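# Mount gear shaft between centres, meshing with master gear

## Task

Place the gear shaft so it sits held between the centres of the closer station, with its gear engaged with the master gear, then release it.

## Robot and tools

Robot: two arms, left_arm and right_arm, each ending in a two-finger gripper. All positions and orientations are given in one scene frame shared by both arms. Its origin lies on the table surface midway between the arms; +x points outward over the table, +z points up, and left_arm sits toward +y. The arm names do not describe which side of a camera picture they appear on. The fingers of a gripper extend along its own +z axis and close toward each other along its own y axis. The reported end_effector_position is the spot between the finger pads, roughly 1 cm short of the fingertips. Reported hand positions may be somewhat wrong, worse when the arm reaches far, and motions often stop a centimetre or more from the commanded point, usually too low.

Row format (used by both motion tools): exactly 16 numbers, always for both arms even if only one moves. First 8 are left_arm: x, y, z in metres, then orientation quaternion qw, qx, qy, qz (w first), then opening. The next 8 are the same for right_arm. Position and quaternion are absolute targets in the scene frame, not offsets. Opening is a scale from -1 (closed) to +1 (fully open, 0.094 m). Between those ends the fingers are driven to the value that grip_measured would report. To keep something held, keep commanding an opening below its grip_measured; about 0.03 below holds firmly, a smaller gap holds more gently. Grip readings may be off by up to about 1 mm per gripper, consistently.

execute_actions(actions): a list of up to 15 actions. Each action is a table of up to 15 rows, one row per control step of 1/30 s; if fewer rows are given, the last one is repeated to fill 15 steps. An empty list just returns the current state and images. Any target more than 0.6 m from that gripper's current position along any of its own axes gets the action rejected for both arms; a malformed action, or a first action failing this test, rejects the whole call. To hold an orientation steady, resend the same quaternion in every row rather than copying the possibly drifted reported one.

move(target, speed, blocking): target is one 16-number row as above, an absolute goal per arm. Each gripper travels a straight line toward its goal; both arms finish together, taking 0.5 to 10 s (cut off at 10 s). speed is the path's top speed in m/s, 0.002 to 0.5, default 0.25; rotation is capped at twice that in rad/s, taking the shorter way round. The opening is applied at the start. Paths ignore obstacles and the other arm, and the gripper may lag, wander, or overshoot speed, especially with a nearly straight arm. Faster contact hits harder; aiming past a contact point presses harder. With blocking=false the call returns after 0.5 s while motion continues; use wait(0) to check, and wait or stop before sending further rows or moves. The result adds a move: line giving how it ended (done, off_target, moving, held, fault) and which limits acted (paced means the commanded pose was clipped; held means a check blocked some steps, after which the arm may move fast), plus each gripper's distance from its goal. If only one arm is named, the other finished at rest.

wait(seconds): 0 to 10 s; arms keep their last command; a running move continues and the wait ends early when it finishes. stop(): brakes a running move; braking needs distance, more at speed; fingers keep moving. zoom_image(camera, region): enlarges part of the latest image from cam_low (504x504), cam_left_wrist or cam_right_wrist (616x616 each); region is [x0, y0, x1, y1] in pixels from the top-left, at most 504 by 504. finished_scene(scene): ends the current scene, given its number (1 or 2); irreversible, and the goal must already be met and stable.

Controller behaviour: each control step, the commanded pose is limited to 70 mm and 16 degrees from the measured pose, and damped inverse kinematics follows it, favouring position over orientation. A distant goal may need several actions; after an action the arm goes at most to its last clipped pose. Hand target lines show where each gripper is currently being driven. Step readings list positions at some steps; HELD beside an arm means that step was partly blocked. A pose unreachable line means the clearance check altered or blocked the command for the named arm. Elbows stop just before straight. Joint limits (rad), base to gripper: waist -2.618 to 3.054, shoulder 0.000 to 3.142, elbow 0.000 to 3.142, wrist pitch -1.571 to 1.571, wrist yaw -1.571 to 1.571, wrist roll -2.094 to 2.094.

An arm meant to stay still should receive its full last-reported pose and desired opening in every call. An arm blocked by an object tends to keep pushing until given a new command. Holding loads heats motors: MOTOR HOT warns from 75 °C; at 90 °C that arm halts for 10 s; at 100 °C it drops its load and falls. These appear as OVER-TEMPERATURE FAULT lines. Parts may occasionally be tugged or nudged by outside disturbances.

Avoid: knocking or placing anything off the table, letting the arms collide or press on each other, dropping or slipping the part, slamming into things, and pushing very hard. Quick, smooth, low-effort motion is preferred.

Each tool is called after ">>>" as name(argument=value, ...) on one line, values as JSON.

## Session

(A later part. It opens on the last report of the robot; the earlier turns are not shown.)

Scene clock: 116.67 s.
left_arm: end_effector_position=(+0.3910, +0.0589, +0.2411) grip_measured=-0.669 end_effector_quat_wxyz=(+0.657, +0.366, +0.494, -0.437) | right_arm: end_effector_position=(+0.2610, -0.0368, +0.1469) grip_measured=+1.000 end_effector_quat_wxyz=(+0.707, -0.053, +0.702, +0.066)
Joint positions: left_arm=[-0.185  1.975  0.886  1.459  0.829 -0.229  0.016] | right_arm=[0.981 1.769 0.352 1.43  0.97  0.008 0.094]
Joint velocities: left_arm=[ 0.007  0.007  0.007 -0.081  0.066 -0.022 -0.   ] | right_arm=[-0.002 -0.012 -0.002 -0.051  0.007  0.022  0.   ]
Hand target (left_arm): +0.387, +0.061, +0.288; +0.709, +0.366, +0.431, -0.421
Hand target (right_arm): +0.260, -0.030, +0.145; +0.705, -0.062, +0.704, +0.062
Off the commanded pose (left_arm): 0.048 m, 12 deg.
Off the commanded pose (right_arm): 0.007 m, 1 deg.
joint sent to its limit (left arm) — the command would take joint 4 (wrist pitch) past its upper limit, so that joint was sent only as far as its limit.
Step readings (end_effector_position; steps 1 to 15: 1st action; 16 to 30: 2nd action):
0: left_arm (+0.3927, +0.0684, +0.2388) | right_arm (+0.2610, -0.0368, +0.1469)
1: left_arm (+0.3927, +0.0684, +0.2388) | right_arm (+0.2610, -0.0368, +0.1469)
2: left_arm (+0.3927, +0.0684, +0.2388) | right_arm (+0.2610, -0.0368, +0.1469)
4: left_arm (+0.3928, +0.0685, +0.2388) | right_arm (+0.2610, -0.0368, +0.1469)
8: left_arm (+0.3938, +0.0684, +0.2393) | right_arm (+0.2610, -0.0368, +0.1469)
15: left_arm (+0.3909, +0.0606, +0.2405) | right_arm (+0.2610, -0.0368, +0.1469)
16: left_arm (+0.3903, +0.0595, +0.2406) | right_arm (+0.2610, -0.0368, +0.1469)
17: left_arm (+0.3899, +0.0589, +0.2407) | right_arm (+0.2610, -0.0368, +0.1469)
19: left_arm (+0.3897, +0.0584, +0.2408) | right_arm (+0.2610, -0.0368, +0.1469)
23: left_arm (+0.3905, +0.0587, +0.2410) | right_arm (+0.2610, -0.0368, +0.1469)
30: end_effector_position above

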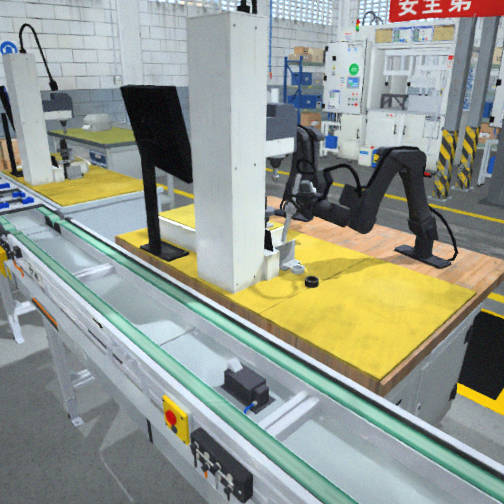

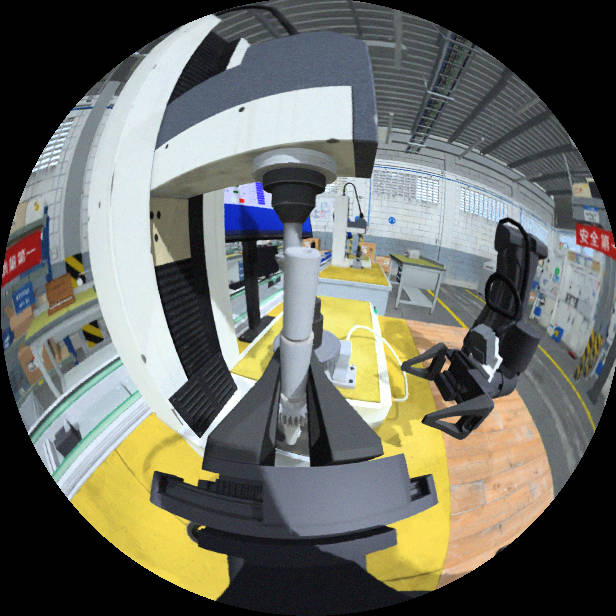

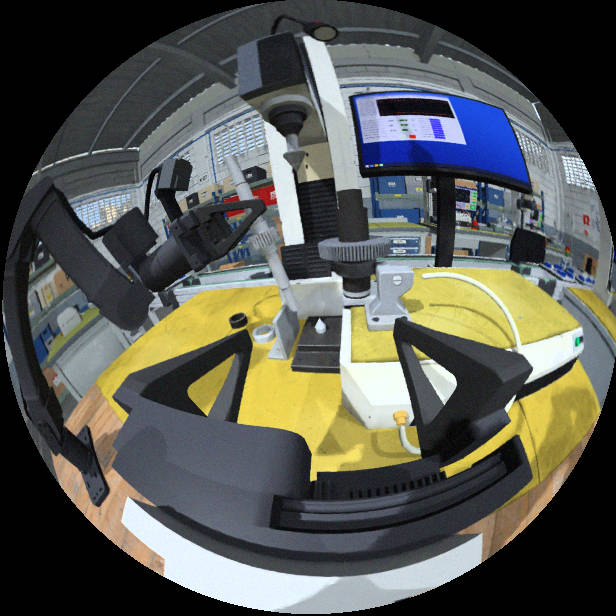

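>>> execute_actions(actions=[[[0.3904,0.058,0.289,0.720,0.356,0.413,-0.429,-0.71,0.26,-0.03,0.145,0.7044,-0.0616,0.7044,0.0616,1],[0.3908,0.056,0.289,0.720,0.356,0.413,-0.429,-0.71,0.26,-0.03,0.145,0.7044,-0.0616,0.7044,0.0616,1],[0.3912,0.054,0.289,0.720,0.356,0.413,-0.429,-0.71,0.26,-0.03,0.145,0.7044,-0.0616,0.7044,0.0616,1],[0.3916,0.052,0.289,0.720,0.356,0.413,-0.429,-0.71,0.26,-0.03,0.145,0.7044,-0.0616,0.7044,0.0616,1],[0.392,0.050,0.289,0.720,0.356,0.413,-0.429,-0.71,0.26,-0.03,0.145,0.7044,-0.0616,0.7044,0.0616,1],[0.3924,0.048,0.289,0.720,0.356,0.413,-0.429,-0.71,0.26,-0.03,0.145,0.7044,-0.0616,0.7044,0.0616,1],[0.3928,0.046,0.289,0.720,0.356,0.413,-0.429,-0.71,0.26,-0.03,0.145,0.7044,-0.0616,0.7044,0.0616,1],[0.3932,0.044,0.289,0.720,0.356,0.413,-0.429,-0.71,0.26,-0.03,0.145,0.7044,-0.0616,0.7044,0.0616,1],[0.3936,0.042,0.289,0.720,0.356,0.413,-0.429,-0.71,0.26,-0.03,0.145,0.7044,-0.0616,0.7044,0.0616,1],[0.394,0.040,0.289,0.720,0.356,0.413,-0.429,-0.71,0.26,-0.03,0.145,0.7044,-0.0616,0.7044,0.0616,1],[0.3944,0.038,0.289,0.720,0.356,0.413,-0.429,-0.71,0.26,-0.03,0.145,0.7044,-0.0616,0.7044,0.0616,1],[0.3948,0.036,0.289,0.720,0.356,0.413,-0.429,-0.71,0.26,-0.03,0.145,0.7044,-0.0616,0.7044,0.0616,1],[0.3952,0.034,0.289,0.720,0.356,0.413,-0.429,-0.71,0.26,-0.03,0.145,0.7044,-0.0616,0.7044,0.0616,1],[0.3956,0.032,0.289,0.720,0.356,0.413,-0.429,-0.71,0.26,-0.03,0.145,0.7044,-0.0616,0.7044,0.0616,1],[0.396,0.030,0.289,0.720,0.356,0.413,-0.429,-0.71,0.26,-0.03,0.145,0.7044,-0.0616,0.7044,0.0616,1]],[[0.396,0.030,0.289,0.720,0.356,0.413,-0.429,-0.71,0.26,-0.03,0.145,0.7044,-0.0616,0.7044,0.0616,1]]])

>>> zoom_image(camera="cam_right_wrist", region=[280, 280, 360, 360])

>>> zoom_image(camera="cam_left_wrist", region=[250, 400, 330, 480])

Scene clock: 119.93 s.
left_arm: end_effector_position=(+0.3964, +0.0291, +0.2379) grip_measured=-0.669 end_effector_quat_wxyz=(+0.659, +0.360, +0.488, -0.445) | right_arm: end_effector_position=(+0.2610, -0.0368, +0.1469) grip_measured=+1.000 end_effector_quat_wxyz=(+0.707, -0.053, +0.702, +0.066)
Joint positions: left_arm=[-0.255  2.045  0.961  1.459  0.762 -0.224  0.016] | right_arm=[0.981 1.769 0.352 1.43  0.97  0.008 0.094]
Joint velocities: left_arm=[-0.012  0.002  0.002 -0.037  0.081  0.037  0.001] | right_arm=[-0.017 -0.012  0.002 -0.066 -0.037 -0.037  0.   ]
Hand target (left_arm): +0.393, +0.032, +0.288; +0.716, +0.359, +0.419, -0.427
Hand target (right_arm): +0.260, -0.030, +0.145; +0.705, -0.062, +0.704, +0.062
Off the commanded pose (left_arm): 0.051 m, 11 deg.
Off the commanded pose (right_arm): 0.007 m, 1 deg.
joint sent to its limit (left arm) — the command would take joint 4 (wrist pitch) past its upper limit, so that joint was sent only as far as its limit.
Step readings (end_effector_position; steps 1 to 15: 1st action; 16 to 30: 2nd action):
0: left_arm (+0.3911, +0.0590, +0.2412) | right_arm (+0.2610, -0.0368, +0.1469)
1: left_arm (+0.3912, +0.0590, +0.2412) | right_arm (+0.2610, -0.0368, +0.1469)
2: left_arm (+0.3913, +0.0590, +0.2413) | right_arm (+0.2610, -0.0368, +0.1469)
4: left_arm (+0.3912, +0.0578, +0.2413) | right_arm (+0.2610, -0.0368, +0.1469)
8: left_arm (+0.3922, +0.0500, +0.2411) | right_arm (+0.2610, -0.0368, +0.1469)
15: left_arm (+0.3937, +0.0341, +0.2379) | right_arm (+0.2610, -0.0368, +0.1469)
16: left_arm (+0.3940, +0.0322, +0.2377) | right_arm (+0.2610, -0.0368, +0.1469)
17: left_arm (+0.3942, +0.0307, +0.2373) | right_arm (+0.2610, -0.0368, +0.1469)
19: left_arm (+0.3945, +0.0291, +0.2368) | right_arm (+0.2610, -0.0368, +0.1469)
23: left_arm (+0.3955, +0.0289, +0.2369) | right_arm (+0.2610, -0.0368, +0.1469)
30: end_effector_position above

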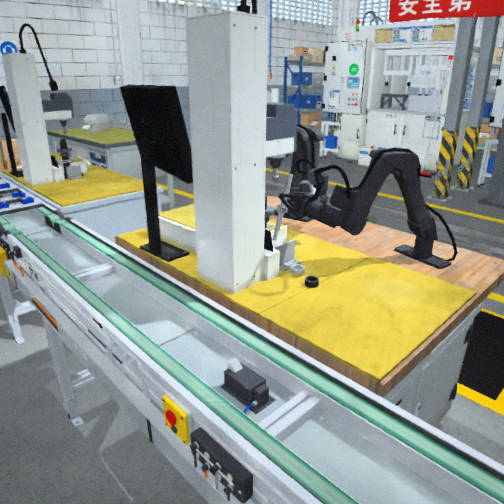

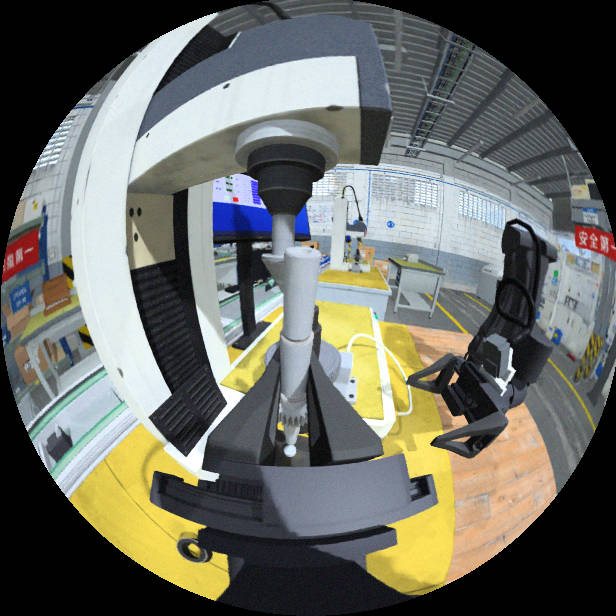

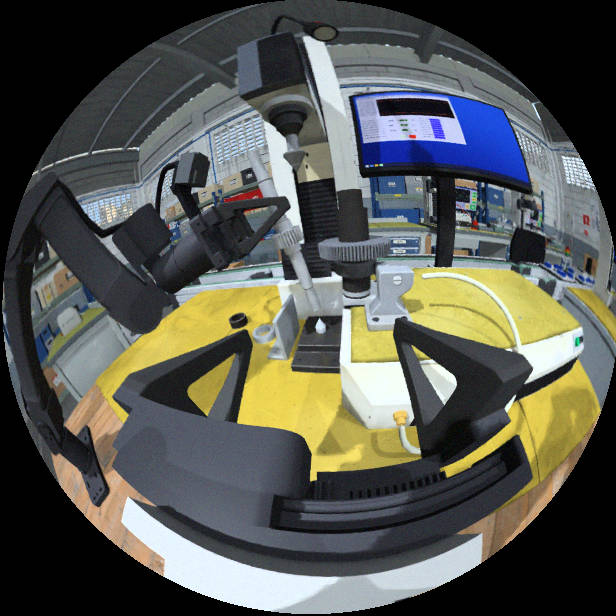

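Region (280, 280, 360, 360) of cam_right_wrist's 616x616 image, scaled by 6.300, with more detail than that image has.

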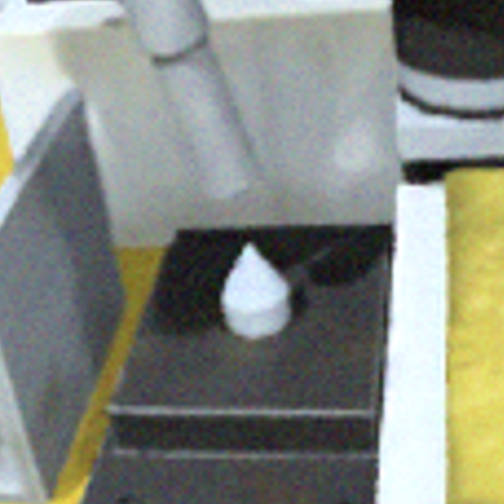

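Region (250, 400, 330, 480) of cam_left_wrist's 616x616 image, scaled by 6.300, with more detail than that image has.

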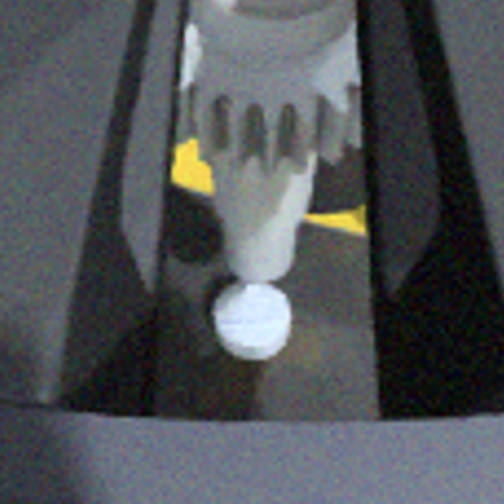

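>>> execute_actions(actions=[[[0.396,0.030,0.288,0.720,0.356,0.413,-0.429,-0.71,0.26,-0.03,0.145,0.7044,-0.0616,0.7044,0.0616,1],[0.3962,0.0298,0.287,0.720,0.356,0.413,-0.429,-0.71,0.26,-0.03,0.145,0.7044,-0.0616,0.7044,0.0616,1],[0.3963,0.0296,0.286,0.720,0.356,0.413,-0.429,-0.71,0.26,-0.03,0.145,0.7044,-0.0616,0.7044,0.0616,1],[0.3964,0.0294,0.285,0.720,0.356,0.413,-0.429,-0.71,0.26,-0.03,0.145,0.7044,-0.0616,0.7044,0.0616,1],[0.3965,0.0292,0.284,0.720,0.356,0.413,-0.429,-0.71,0.26,-0.03,0.145,0.7044,-0.0616,0.7044,0.0616,1],[0.3966,0.029,0.283,0.720,0.356,0.413,-0.429,-0.71,0.26,-0.03,0.145,0.7044,-0.0616,0.7044,0.0616,1],[0.3967,0.0288,0.282,0.720,0.356,0.413,-0.429,-0.71,0.26,-0.03,0.145,0.7044,-0.0616,0.7044,0.0616,1],[0.3968,0.0286,0.281,0.720,0.356,0.413,-0.429,-0.71,0.26,-0.03,0.145,0.7044,-0.0616,0.7044,0.0616,1],[0.3969,0.0284,0.280,0.720,0.356,0.413,-0.429,-0.71,0.26,-0.03,0.145,0.7044,-0.0616,0.7044,0.0616,1],[0.397,0.0282,0.279,0.720,0.356,0.413,-0.429,-0.71,0.26,-0.03,0.145,0.7044,-0.0616,0.7044,0.0616,1],[0.397,0.028,0.278,0.720,0.356,0.413,-0.429,-0.71,0.26,-0.03,0.145,0.7044,-0.0616,0.7044,0.0616,1]]])

>>> zoom_image(camera="cam_right_wrist", region=[280, 280, 360, 360])

>>> zoom_image(camera="cam_left_wrist", region=[250, 400, 330, 480])

Scene clock: 121.87 s.
left_arm: end_effector_position=(+0.3991, +0.0281, +0.2270) grip_measured=-0.669 end_effector_quat_wxyz=(+0.656, +0.361, +0.494, -0.441) | right_arm: end_effector_position=(+0.2610, -0.0368, +0.1469) grip_measured=+1.000 end_effector_quat_wxyz=(+0.707, -0.053, +0.702, +0.066)
Joint positions: left_arm=[-0.255  2.069  0.961  1.46   0.76  -0.21   0.016] | right_arm=[0.981 1.769 0.352 1.43  0.97  0.008 0.094]
Joint velocities: left_arm=[-0.007  0.022 -0.007  0.051  0.022  0.007  0.   ] | right_arm=[-0.027 -0.002 -0.002 -0.022 -0.007 -0.007  0.   ]
Hand target (left_arm): +0.394, +0.030, +0.277; +0.712, +0.363, +0.426, -0.424
Hand target (right_arm): +0.260, -0.030, +0.145; +0.705, -0.062, +0.704, +0.062
Off the commanded pose (left_arm): 0.051 m, 12 deg.
Off the commanded pose (right_arm): 0.007 m, 1 deg.
joint sent to its limit (left arm) — the command would take joint 4 (wrist pitch) past its upper limit, so that joint was sent only as far as its limit.
Step readings (end_effector_position):
0: left_arm (+0.3966, +0.0292, +0.2380) | right_arm (+0.2610, -0.0368, +0.1469)
1: left_arm (+0.3966, +0.0292, +0.2380) | right_arm (+0.2610, -0.0368, +0.1469)
2: left_arm (+0.3966, +0.0292, +0.2380) | right_arm (+0.2610, -0.0368, +0.1469)
4: left_arm (+0.3966, +0.0292, +0.2380) | right_arm (+0.2610, -0.0368, +0.1469)
8: left_arm (+0.3974, +0.0289, +0.2346) | right_arm (+0.2610, -0.0368, +0.1469)
15: end_effector_position above

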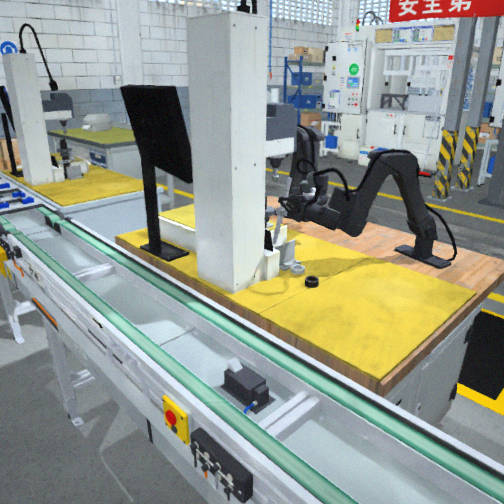

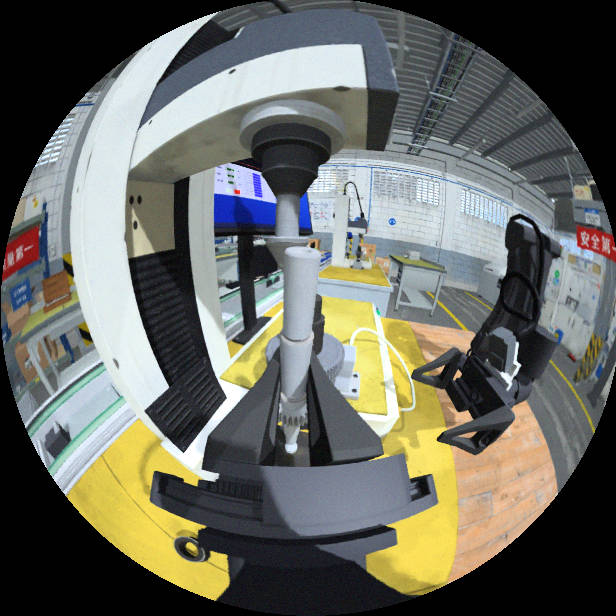

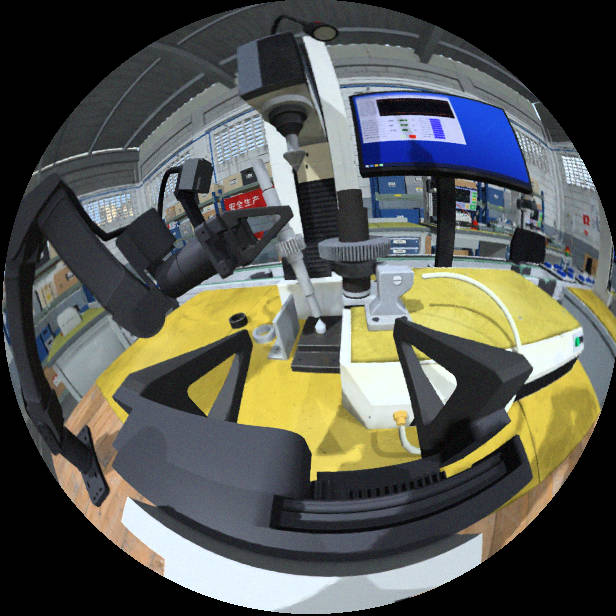

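Region (280, 280, 360, 360) of cam_right_wrist's 616x616 image, scaled by 6.300, with more detail than that image has.

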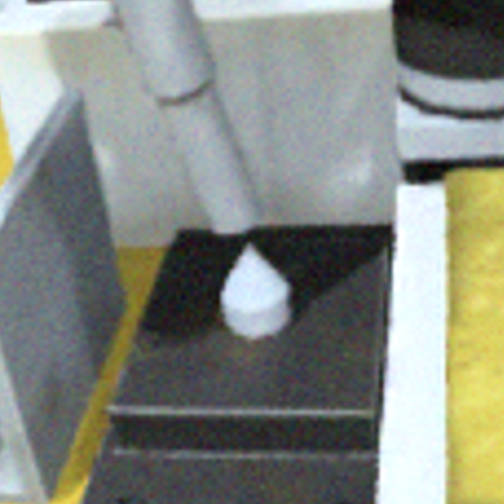

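Region (250, 400, 330, 480) of cam_left_wrist's 616x616 image, scaled by 6.300, with more detail than that image has.

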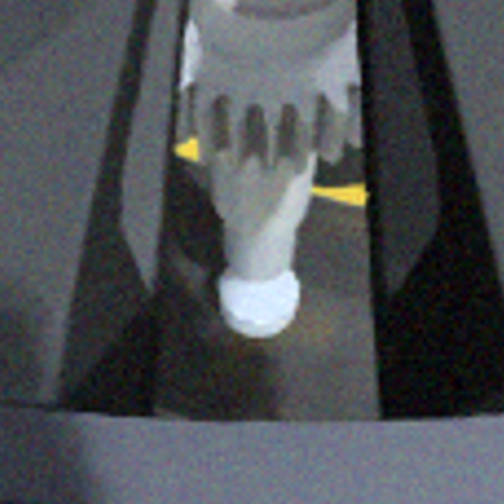

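>>> execute_actions(actions=[[[0.3972,0.0275,0.278,0.720,0.356,0.413,-0.429,-0.71,0.26,-0.03,0.145,0.7044,-0.0616,0.7044,0.0616,1],[0.3974,0.027,0.278,0.720,0.356,0.413,-0.429,-0.71,0.26,-0.03,0.145,0.7044,-0.0616,0.7044,0.0616,1],[0.3976,0.0265,0.278,0.720,0.356,0.413,-0.429,-0.71,0.26,-0.03,0.145,0.7044,-0.0616,0.7044,0.0616,1],[0.3978,0.026,0.278,0.720,0.356,0.413,-0.429,-0.71,0.26,-0.03,0.145,0.7044,-0.0616,0.7044,0.0616,1],[0.398,0.0255,0.278,0.720,0.356,0.413,-0.429,-0.71,0.26,-0.03,0.145,0.7044,-0.0616,0.7044,0.0616,1],[0.398,0.025,0.278,0.720,0.356,0.413,-0.429,-0.71,0.26,-0.03,0.145,0.7044,-0.0616,0.7044,0.0616,1]]])

>>> zoom_image(camera="cam_right_wrist", region=[280, 280, 360, 360])

>>> zoom_image(camera="cam_left_wrist", region=[250, 400, 330, 480])

Scene clock: 123.40 s.
left_arm: end_effector_position=(+0.3980, +0.0262, +0.2272) grip_measured=-0.669 end_effector_quat_wxyz=(+0.656, +0.362, +0.493, -0.441) | right_arm: end_effector_position=(+0.2610, -0.0368, +0.1469) grip_measured=+1.000 end_effector_quat_wxyz=(+0.707, -0.053, +0.702, +0.066)
Joint positions: left_arm=[-0.261  2.069  0.961  1.46   0.756 -0.206  0.016] | right_arm=[0.981 1.769 0.352 1.43  0.97  0.008 0.094]
Joint velocities: left_arm=[-0.002  0.002 -0.002 -0.051 -0.007 -0.066 -0.   ] | right_arm=[ 0.017 -0.022  0.002 -0.022 -0.022  0.051  0.   ]
Hand target (left_arm): +0.395, +0.027, +0.277; +0.713, +0.362, +0.425, -0.424
Hand target (right_arm): +0.260, -0.030, +0.145; +0.705, -0.062, +0.704, +0.062
Off the commanded pose (left_arm): 0.051 m, 12 deg.
Off the commanded pose (right_arm): 0.007 m, 1 deg.
joint sent to its limit (left arm) — the command would take joint 4 (wrist pitch) past its upper limit, so that joint was sent only as far as its limit.
Step readings (end_effector_position):
0: left_arm (+0.3991, +0.0281, +0.2270) | right_arm (+0.2610, -0.0368, +0.1469)
1: left_arm (+0.3991, +0.0281, +0.2270) | right_arm (+0.2610, -0.0368, +0.1469)
2: left_arm (+0.3991, +0.0282, +0.2270) | right_arm (+0.2610, -0.0368, +0.1469)
4: left_arm (+0.3992, +0.0282, +0.2271) | right_arm (+0.2610, -0.0368, +0.1469)
8: left_arm (+0.3991, +0.0277, +0.2272) | right_arm (+0.2610, -0.0368, +0.1469)
15: end_effector_position above

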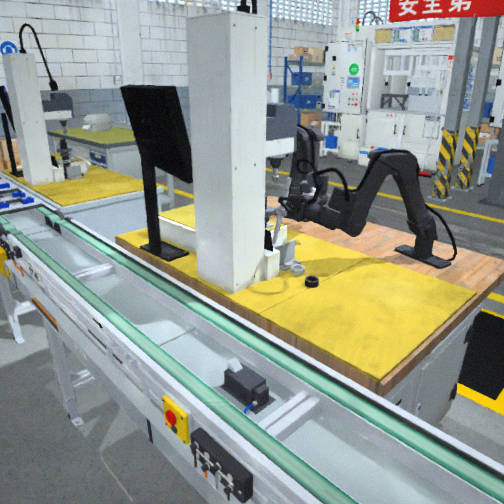

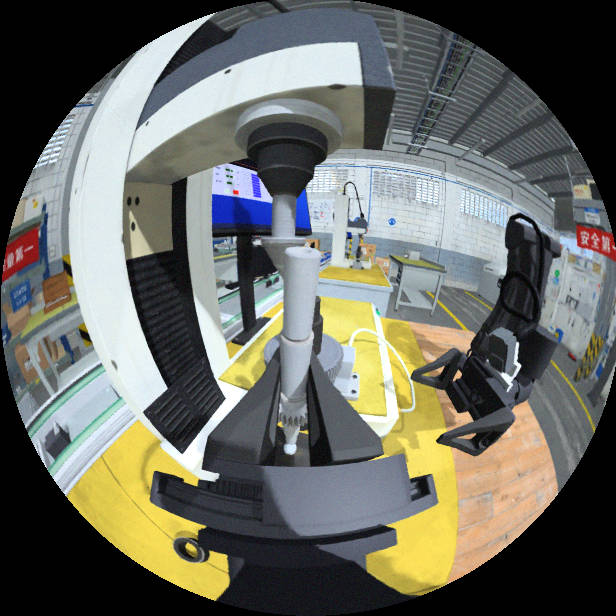

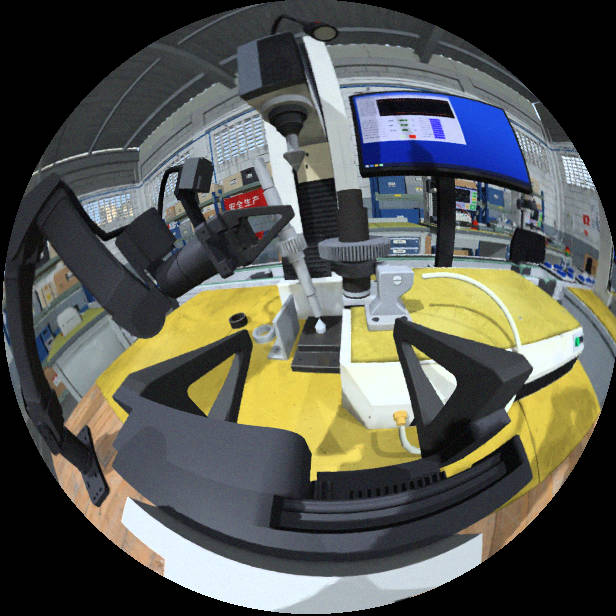

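Region (280, 280, 360, 360) of cam_right_wrist's 616x616 image, scaled by 6.300, with more detail than that image has.

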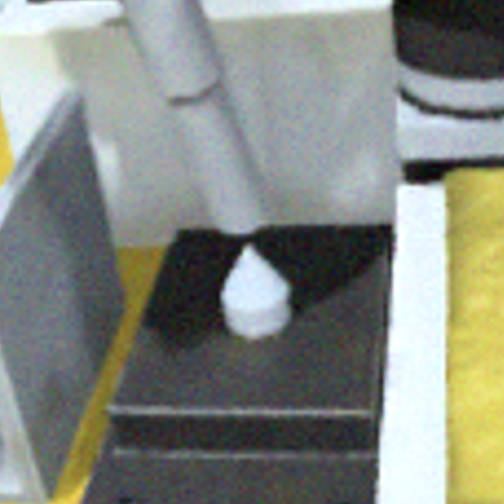

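Region (250, 400, 330, 480) of cam_left_wrist's 616x616 image, scaled by 6.300, with more detail than that image has.

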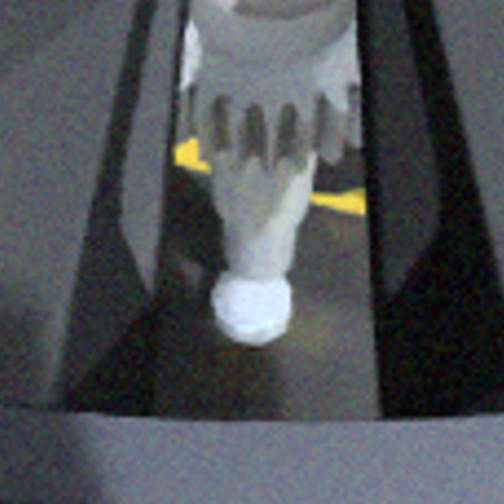

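>>> execute_actions(actions=[[[0.3981,0.025,0.277,0.720,0.356,0.413,-0.429,-0.71,0.26,-0.03,0.145,0.7044,-0.0616,0.7044,0.0616,1],[0.3982,0.025,0.276,0.720,0.356,0.413,-0.429,-0.71,0.26,-0.03,0.145,0.7044,-0.0616,0.7044,0.0616,1],[0.3983,0.025,0.275,0.720,0.356,0.413,-0.429,-0.71,0.26,-0.03,0.145,0.7044,-0.0616,0.7044,0.0616,1],[0.3984,0.025,0.274,0.720,0.356,0.413,-0.429,-0.71,0.26,-0.03,0.145,0.7044,-0.0616,0.7044,0.0616,1],[0.3985,0.025,0.273,0.720,0.356,0.413,-0.429,-0.71,0.26,-0.03,0.145,0.7044,-0.0616,0.7044,0.0616,1],[0.3986,0.025,0.272,0.720,0.356,0.413,-0.429,-0.71,0.26,-0.03,0.145,0.7044,-0.0616,0.7044,0.0616,1],[0.3987,0.025,0.271,0.720,0.356,0.413,-0.429,-0.71,0.26,-0.03,0.145,0.7044,-0.0616,0.7044,0.0616,1],[0.3988,0.025,0.270,0.720,0.356,0.413,-0.429,-0.71,0.26,-0.03,0.145,0.7044,-0.0616,0.7044,0.0616,1],[0.3989,0.025,0.269,0.720,0.356,0.413,-0.429,-0.71,0.26,-0.03,0.145,0.7044,-0.0616,0.7044,0.0616,1],[0.399,0.025,0.268,0.720,0.356,0.413,-0.429,-0.71,0.26,-0.03,0.145,0.7044,-0.0616,0.7044,0.0616,1],[0.399,0.025,0.267,0.720,0.356,0.413,-0.429,-0.71,0.26,-0.03,0.145,0.7044,-0.0616,0.7044,0.0616,1],[0.399,0.025,0.266,0.720,0.356,0.413,-0.429,-0.71,0.26,-0.03,0.145,0.7044,-0.0616,0.7044,0.0616,1]]])

>>> zoom_image(camera="cam_right_wrist", region=[280, 280, 360, 360])

>>> zoom_image(camera="cam_left_wrist", region=[250, 400, 330, 480])

Scene clock: 125.50 s.
left_arm: end_effector_position=(+0.4003, +0.0252, +0.2159) grip_measured=-0.669 end_effector_quat_wxyz=(+0.653, +0.364, +0.500, -0.437) | right_arm: end_effector_position=(+0.2610, -0.0368, +0.1469) grip_measured=+1.000 end_effector_quat_wxyz=(+0.707, -0.053, +0.702, +0.066)
Joint positions: left_arm=[-0.261  2.092  0.961  1.46   0.754 -0.191  0.016] | right_arm=[0.981 1.769 0.352 1.43  0.97  0.008 0.094]
Joint velocities: left_arm=[-0.007 -0.002 -0.002 -0.022 -0.007  0.051 -0.001] | right_arm=[ 0.007 -0.027 -0.007 -0.037 -0.007  0.007  0.   ]
Hand target (left_arm): +0.396, +0.026, +0.265; +0.708, +0.367, +0.432, -0.421
Hand target (right_arm): +0.260, -0.030, +0.145; +0.705, -0.062, +0.704, +0.062
Off the commanded pose (left_arm): 0.050 m, 13 deg.
Off the commanded pose (right_arm): 0.007 m, 1 deg.
joint sent to its limit (left arm) — the command would take joint 4 (wrist pitch) past its upper limit, so that joint was sent only as far as its limit.
Step readings (end_effector_position):
0: left_arm (+0.3981, +0.0262, +0.2273) | right_arm (+0.2610, -0.0368, +0.1469)
1: left_arm (+0.3981, +0.0262, +0.2273) | right_arm (+0.2610, -0.0368, +0.1469)
2: left_arm (+0.3981, +0.0262, +0.2273) | right_arm (+0.2610, -0.0368, +0.1469)
4: left_arm (+0.3982, +0.0262, +0.2269) | right_arm (+0.2610, -0.0368, +0.1469)
8: left_arm (+0.3991, +0.0258, +0.2225) | right_arm (+0.2610, -0.0368, +0.1469)
15: end_effector_position above

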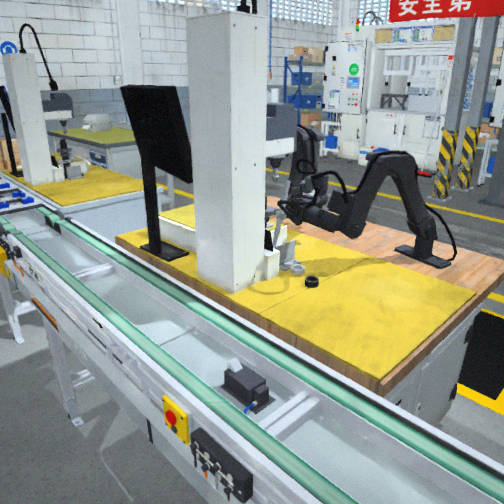

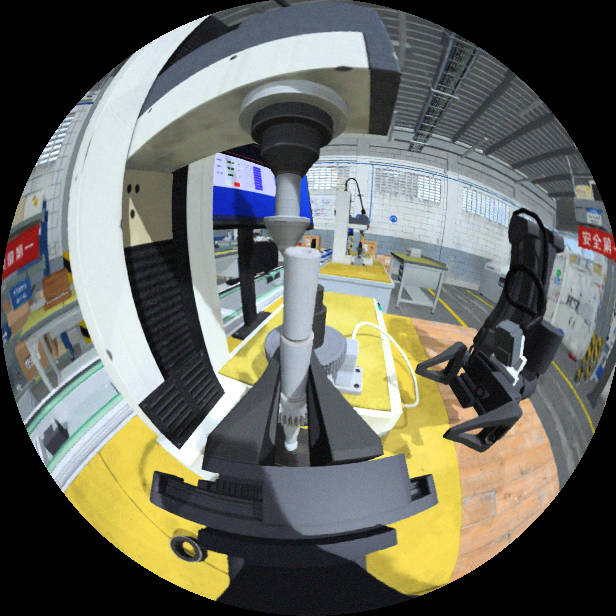

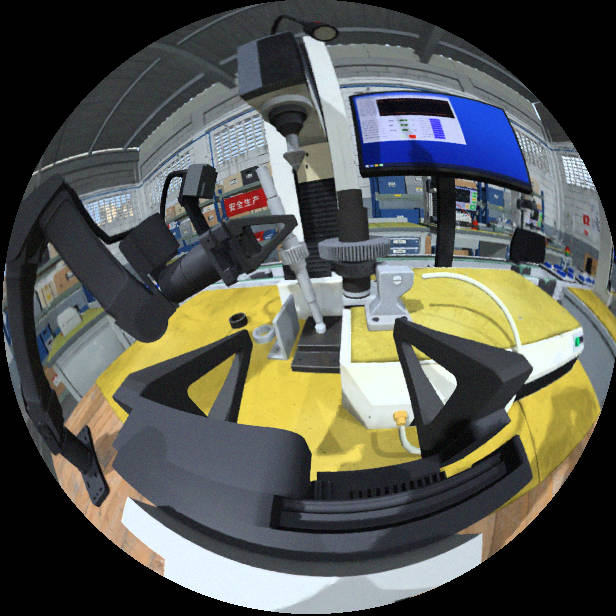

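Region (280, 280, 360, 360) of cam_right_wrist's 616x616 image, scaled by 6.300, with more detail than that image has.

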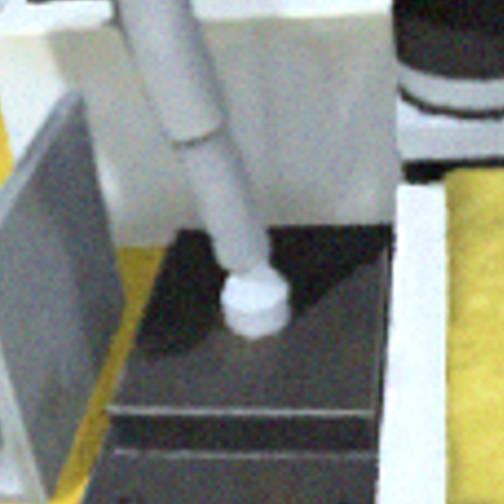

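Region (250, 400, 330, 480) of cam_left_wrist's 616x616 image, scaled by 6.300, with more detail than that image has.

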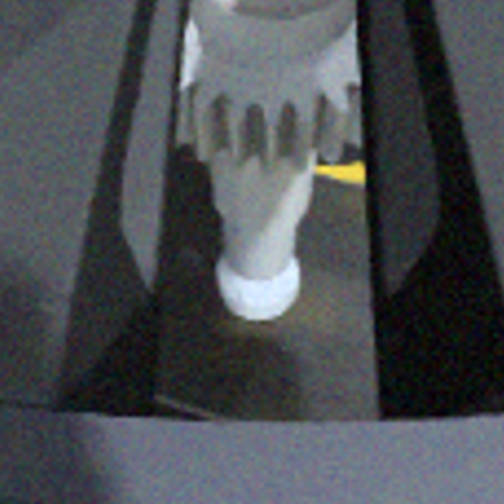

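>>> execute_actions(actions=[[[0.3995,0.0252,0.2645,0.7176,0.3551,0.4159,-0.4305,-0.71,0.2627,-0.0302,0.1502,0.7078,-0.0629,0.6998,0.0643,0.96],[0.3999,0.0254,0.2631,0.7151,0.3543,0.4187,-0.432,-0.71,0.2653,-0.0303,0.1553,0.7112,-0.0641,0.6951,0.067,0.92],[0.4004,0.0256,0.2616,0.7127,0.3534,0.4216,-0.4335,-0.71,0.268,-0.0305,0.1605,0.7146,-0.0654,0.6905,0.0697,0.88],[0.4009,0.0258,0.2601,0.7103,0.3525,0.4244,-0.435,-0.71,0.2707,-0.0307,0.1657,0.718,-0.0667,0.6858,0.0723,0.84],[0.4013,0.026,0.2587,0.7078,0.3517,0.4273,-0.4365,-0.71,0.2733,-0.0308,0.1708,0.7215,-0.0679,0.6812,0.075,0.80],[0.4018,0.0262,0.2572,0.7054,0.3508,0.4301,-0.438,-0.71,0.276,-0.031,0.176,0.7249,-0.0692,0.6765,0.0777,0.76],[0.4023,0.0264,0.2557,0.703,0.3499,0.433,-0.4395,-0.71,0.2787,-0.0312,0.1812,0.7283,-0.0705,0.6719,0.0804,0.72],[0.4027,0.0266,0.2543,0.7005,0.3491,0.4358,-0.441,-0.71,0.2813,-0.0313,0.1863,0.7317,-0.0717,0.6672,0.0831,0.68],[0.4032,0.0268,0.2528,0.6981,0.3482,0.4387,-0.4425,-0.71,0.284,-0.0315,0.1915,0.7351,-0.073,0.6626,0.0858,0.64],[0.4037,0.027,0.2513,0.6957,0.3473,0.4415,-0.444,-0.71,0.2867,-0.0317,0.1967,0.7385,-0.0743,0.6579,0.0885,0.60],[0.4041,0.0272,0.2499,0.6932,0.3465,0.4444,-0.4455,-0.71,0.2893,-0.0318,0.2018,0.7419,-0.0755,0.6533,0.0912,0.56],[0.4046,0.0274,0.2484,0.6908,0.3456,0.4472,-0.447,-0.71,0.292,-0.032,0.207,0.7453,-0.0768,0.6486,0.0938,0.52],[0.4051,0.0276,0.2469,0.6884,0.3447,0.4501,-0.4485,-0.71,0.2947,-0.0322,0.2122,0.7487,-0.0781,0.644,0.0965,0.48],[0.4055,0.0278,0.2455,0.6859,0.3439,0.4529,-0.45,-0.71,0.2973,-0.0323,0.2173,0.7521,-0.0793,0.6393,0.0992,0.44],[0.406,0.028,0.244,0.6835,0.343,0.4558,-0.4515,-0.71,0.30,-0.0325,0.2225,0.7556,-0.0806,0.6347,0.1019,0.40]],[[0.4065,0.0282,0.2425,0.6811,0.3421,0.4586,-0.453,-0.71,0.3027,-0.0327,0.2277,0.759,-0.0819,0.63,0.1046,0.36],[0.4069,0.0284,0.2411,0.6786,0.3413,0.4615,-0.4545,-0.71,0.3053,-0.0328,0.2328,0.7624,-0.0831,0.6254,0.1073,0.32],[0.4074,0.0286,0.2396,0.6762,0.3404,0.4643,-0.456,-0.71,0.308,-0.033,0.238,0.7658,-0.0844,0.6207,0.11,0.28],[0.4079,0.0288,0.2381,0.6738,0.3395,0.4672,-0.4575,-0.71,0.3107,-0.0332,0.2432,0.7692,-0.0857,0.6161,0.1126,0.24],[0.4083,0.029,0.2367,0.6713,0.3387,0.47,-0.459,-0.71,0.3133,-0.0333,0.2483,0.7726,-0.0869,0.6114,0.1153,0.20],[0.4088,0.0292,0.2352,0.6689,0.3378,0.4729,-0.4605,-0.71,0.316,-0.0335,0.2535,0.776,-0.0882,0.6068,0.118,0.16],[0.4093,0.0294,0.2337,0.6665,0.3369,0.4757,-0.462,-0.71,0.3187,-0.0337,0.2587,0.7794,-0.0895,0.6021,0.1207,0.12],[0.4097,0.0296,0.2323,0.664,0.3361,0.4786,-0.4635,-0.71,0.3213,-0.0338,0.2638,0.7828,-0.0907,0.5975,0.1234,0.08],[0.4102,0.0298,0.2308,0.6616,0.3352,0.4814,-0.465,-0.71,0.324,-0.034,0.269,0.7862,-0.092,0.5928,0.1261,0.04],[0.4107,0.03,0.2293,0.6592,0.3343,0.4843,-0.4665,-0.71,0.3267,-0.0342,0.2742,0.7897,-0.0933,0.5882,0.1288,0.0],[0.4111,0.0302,0.2279,0.6567,0.3335,0.4871,-0.468,-0.71,0.3293,-0.0343,0.2793,0.7931,-0.0945,0.5835,0.1315,-0.04],[0.4116,0.0304,0.2264,0.6543,0.3326,0.49,-0.4695,-0.71,0.332,-0.0345,0.2845,0.7965,-0.0958,0.5789,0.1341,-0.08],[0.4121,0.0306,0.2249,0.6519,0.3317,0.4928,-0.471,-0.71,0.3347,-0.0347,0.2897,0.7999,-0.0971,0.5742,0.1368,-0.12],[0.4125,0.0308,0.2235,0.6494,0.3309,0.4957,-0.4725,-0.71,0.3373,-0.0348,0.2948,0.8033,-0.0983,0.5696,0.1395,-0.16],[0.413,0.031,0.222,0.647,0.330,0.4985,-0.474,-0.71,0.34,-0.035,0.30,0.8067,-0.0996,0.5649,0.1422,-0.2]],[[0.413,0.031,0.222,0.647,0.330,0.4985,-0.474,-0.71,0.34,-0.035,0.305,0.8067,-0.0996,0.5649,0.1422,-0.2]]])

Scene clock: 132.00 s.
left_arm: end_effector_position=(+0.4117, +0.0325, +0.2121) grip_measured=-0.669 end_effector_quat_wxyz=(+0.642, +0.329, +0.511, -0.466) | right_arm: end_effector_position=(+0.3386, -0.0341, +0.2924) grip_measured=-0.198 end_effector_quat_wxyz=(+0.802, -0.102, +0.572, +0.137)
Joint positions: left_arm=[-0.239  2.143  0.988  1.519  0.751 -0.31   0.016] | right_arm=[ 0.621  1.587  0.591  1.358  0.408 -0.157  0.038]
Joint velocities: left_arm=[-0.002 -0.002 -0.007  0.007 -0.066 -0.066 -0.001] | right_arm=[ 0.012  0.012  0.012 -0.022 -0.037 -0.022 -0.   ]
Hand target (left_arm): +0.413, +0.031, +0.222; +0.647, +0.330, +0.499, -0.474
Hand target (right_arm): +0.340, -0.035, +0.305; +0.807, -0.099, +0.564, +0.142
Off the commanded pose (left_arm): 0.010 m, 2 deg.
Off the commanded pose (right_arm): 0.013 m, 1 deg.
Step readings (end_effector_position; steps 1 to 15: 1st action; 16 to 30: 2nd action; 31 to 45: 3rd action):
0: left_arm (+0.4003, +0.0252, +0.2159) | right_arm (+0.2610, -0.0368, +0.1469)
1: left_arm (+0.4003, +0.0252, +0.2159) | right_arm (+0.2609, -0.0367, +0.1469)
2: left_arm (+0.4003, +0.0252, +0.2159) | right_arm (+0.2609, -0.0362, +0.1469)
4: left_arm (+0.4004, +0.0252, +0.2155) | right_arm (+0.2620, -0.0352, +0.1469)
8: left_arm (+0.4009, +0.0252, +0.2134) | right_arm (+0.2720, -0.0387, +0.1570)
15: left_arm (+0.4029, +0.0252, +0.2134) | right_arm (+0.2919, -0.0416, +0.1951)
16: left_arm (+0.4034, +0.0255, +0.2134) | right_arm (+0.2946, -0.0418, +0.2004)
17: left_arm (+0.4040, +0.0261, +0.2133) | right_arm (+0.2975, -0.0420, +0.2056)
19: left_arm (+0.4050, +0.0271, +0.2132) | right_arm (+0.3032, -0.0426, +0.2166)
23: left_arm (+0.4070, +0.0287, +0.2127) | right_arm (+0.3141, -0.0432, +0.2393)
30: left_arm (+0.4104, +0.0316, +0.2121) | right_arm (+0.3333, -0.0434, +0.2764)
31: left_arm (+0.4108, +0.0319, +0.2122) | right_arm (+0.3359, -0.0432, +0.2812)
32: left_arm (+0.4111, +0.0322, +0.2122) | right_arm (+0.3379, -0.0432, +0.2856)
34: left_arm (+0.4115, +0.0324, +0.2120) | right_arm (+0.3391, -0.0420, +0.2931)
38: left_arm (+0.4116, +0.0324, +0.2121) | right_arm (+0.3385, -0.0375, +0.2960)
45: end_effector_position above

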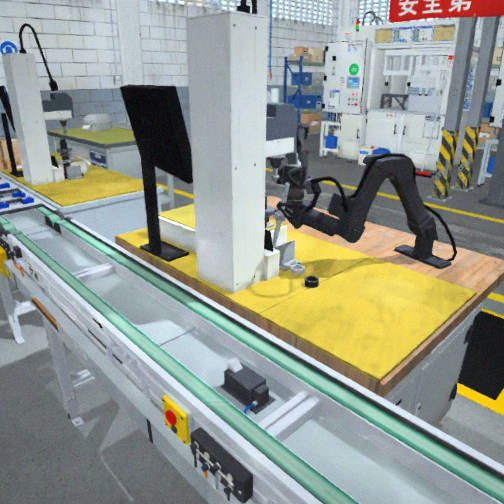

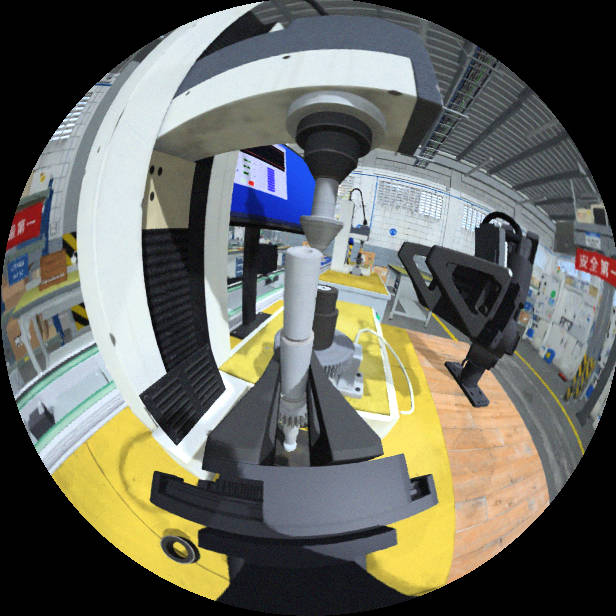

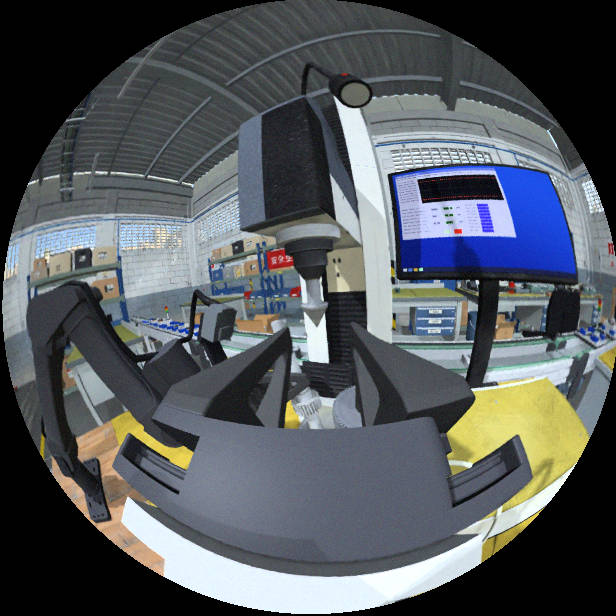

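>>> execute_actions(actions=[[[0.413,0.031,0.222,0.647,0.330,0.4985,-0.474,-0.71,0.3432,-0.0335,0.3056,0.8067,-0.0996,0.5649,0.1422,-0.2],[0.413,0.031,0.222,0.647,0.330,0.4985,-0.474,-0.71,0.3464,-0.032,0.3062,0.8067,-0.0996,0.5649,0.1422,-0.2],[0.413,0.031,0.222,0.647,0.330,0.4985,-0.474,-0.71,0.3496,-0.0305,0.3068,0.8067,-0.0996,0.5649,0.1422,-0.2],[0.413,0.031,0.222,0.647,0.330,0.4985,-0.474,-0.71,0.3528,-0.029,0.3074,0.8067,-0.0996,0.5649,0.1422,-0.2],[0.413,0.031,0.222,0.647,0.330,0.4985,-0.474,-0.71,0.356,-0.0275,0.308,0.8067,-0.0996,0.5649,0.1422,-0.2],[0.413,0.031,0.222,0.647,0.330,0.4985,-0.474,-0.71,0.3592,-0.026,0.3086,0.8067,-0.0996,0.5649,0.1422,-0.2],[0.413,0.031,0.222,0.647,0.330,0.4985,-0.474,-0.71,0.3624,-0.0245,0.3092,0.8067,-0.0996,0.5649,0.1422,-0.2],[0.413,0.031,0.222,0.647,0.330,0.4985,-0.474,-0.71,0.3656,-0.023,0.3098,0.8067,-0.0996,0.5649,0.1422,-0.2],[0.413,0.031,0.222,0.647,0.330,0.4985,-0.474,-0.71,0.3688,-0.0215,0.3104,0.8067,-0.0996,0.5649,0.1422,-0.2],[0.413,0.031,0.222,0.647,0.330,0.4985,-0.474,-0.71,0.372,-0.020,0.311,0.8067,-0.0996,0.5649,0.1422,-0.2],[0.413,0.031,0.222,0.647,0.330,0.4985,-0.474,-0.71,0.3752,-0.0185,0.3116,0.8067,-0.0996,0.5649,0.1422,-0.2],[0.413,0.031,0.222,0.647,0.330,0.4985,-0.474,-0.71,0.3784,-0.017,0.3122,0.8067,-0.0996,0.5649,0.1422,-0.2],[0.413,0.031,0.222,0.647,0.330,0.4985,-0.474,-0.71,0.3816,-0.0155,0.3128,0.8067,-0.0996,0.5649,0.1422,-0.2],[0.413,0.031,0.222,0.647,0.330,0.4985,-0.474,-0.71,0.3848,-0.014,0.3134,0.8067,-0.0996,0.5649,0.1422,-0.2],[0.413,0.031,0.222,0.647,0.330,0.4985,-0.474,-0.71,0.388,-0.0125,0.314,0.8067,-0.0996,0.5649,0.1422,-0.2]],[[0.413,0.031,0.222,0.647,0.330,0.4985,-0.474,-0.71,0.388,-0.0125,0.314,0.8067,-0.0996,0.5649,0.1422,-0.2]]])

>>> zoom_image(camera="cam_right_wrist", region=[250, 250, 400, 400])

>>> zoom_image(camera="cam_left_wrist", region=[260, 150, 440, 330])

Scene clock: 134.67 s.
left_arm: end_effector_position=(+0.4117, +0.0325, +0.2121) grip_measured=-0.669 end_effector_quat_wxyz=(+0.642, +0.329, +0.511, -0.466) | right_arm: end_effector_position=(+0.3828, -0.0137, +0.3108) grip_measured=-0.198 end_effector_quat_wxyz=(+0.807, -0.101, +0.564, +0.140)
Joint positions: left_arm=[-0.239  2.143  0.988  1.519  0.751 -0.31   0.016] | right_arm=[ 0.567  1.711  0.805  1.281  0.353 -0.14   0.038]
Joint velocities: left_arm=[-0.022  0.002  0.007 -0.037 -0.081 -0.007  0.001] | right_arm=[ 0.002  0.012 -0.007 -0.022  0.022 -0.037 -0.001]
Hand target (left_arm): +0.413, +0.031, +0.222; +0.647, +0.330, +0.499, -0.474
Hand target (right_arm): +0.388, -0.013, +0.314; +0.807, -0.099, +0.565, +0.142
Off the commanded pose (left_arm): 0.010 m, 2 deg.
Off the commanded pose (right_arm): 0.006 m, 0 deg.
Step readings (end_effector_position; steps 1 to 15: 1st action; 16 to 30: 2nd action):
0: left_arm (+0.4117, +0.0325, +0.2121) | right_arm (+0.3386, -0.0332, +0.2916)
1: left_arm (+0.4117, +0.0325, +0.2121) | right_arm (+0.3387, -0.0330, +0.2918)
2: left_arm (+0.4117, +0.0325, +0.2121) | right_arm (+0.3392, -0.0325, +0.2926)
4: left_arm (+0.4117, +0.0325, +0.2121) | right_arm (+0.3420, -0.0322, +0.2979)
8: left_arm (+0.4117, +0.0325, +0.2121) | right_arm (+0.3526, -0.0302, +0.3117)
15: left_arm (+0.4117, +0.0325, +0.2121) | right_arm (+0.3755, -0.0193, +0.3128)
16: left_arm (+0.4117, +0.0325, +0.2121) | right_arm (+0.3784, -0.0177, +0.3129)
17: left_arm (+0.4117, +0.0325, +0.2121) | right_arm (+0.3806, -0.0165, +0.3126)
19: left_arm (+0.4117, +0.0325, +0.2121) | right_arm (+0.3825, -0.0151, +0.3116)
23: left_arm (+0.4117, +0.0325, +0.2121) | right_arm (+0.3828, -0.0141, +0.3113)
30: end_effector_position above

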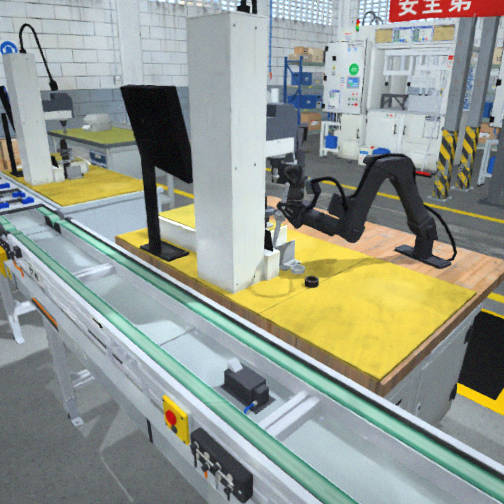

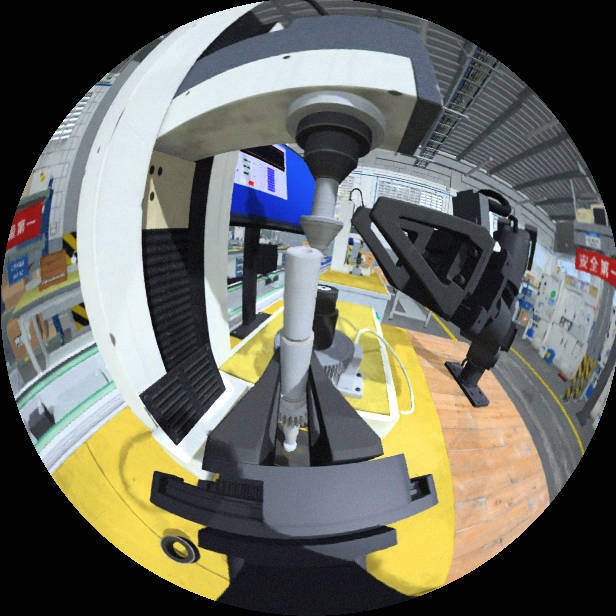

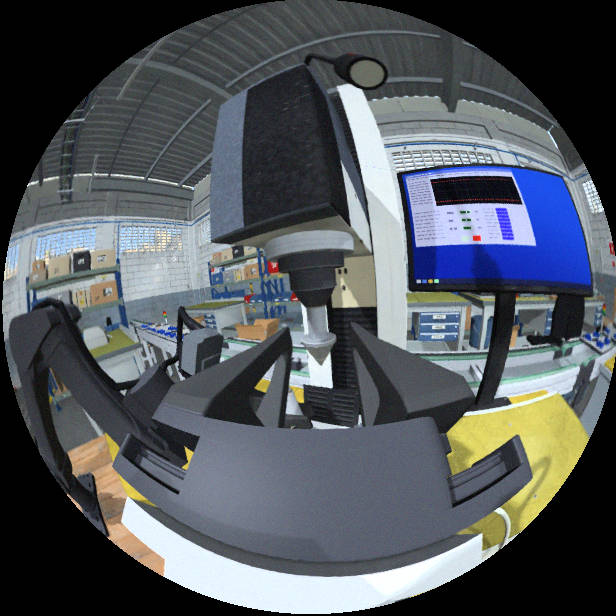

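Region (250, 250, 400, 400) of cam_right_wrist's 616x616 image, scaled by 3.360, with more detail than that image has.

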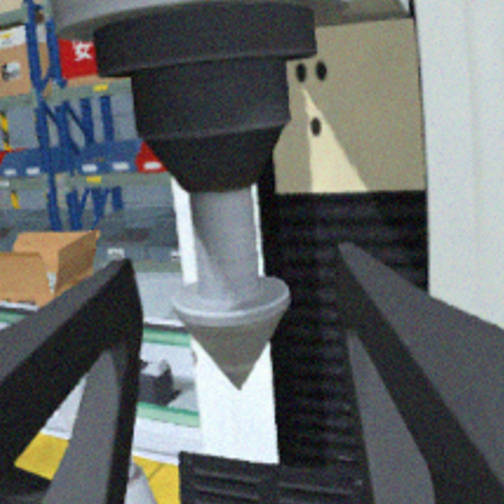

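Region (260, 150, 440, 330) of cam_left_wrist's 616x616 image, scaled by 2.800, with more detail than that image has.

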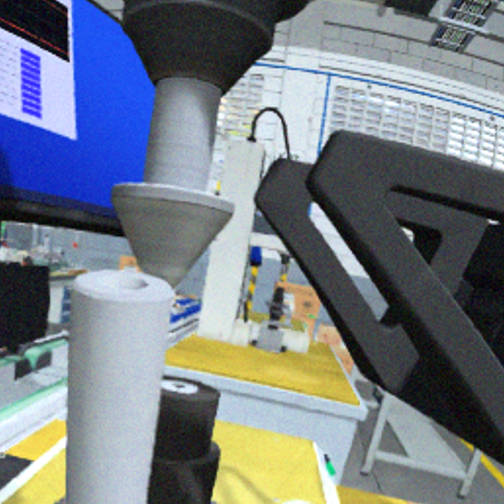

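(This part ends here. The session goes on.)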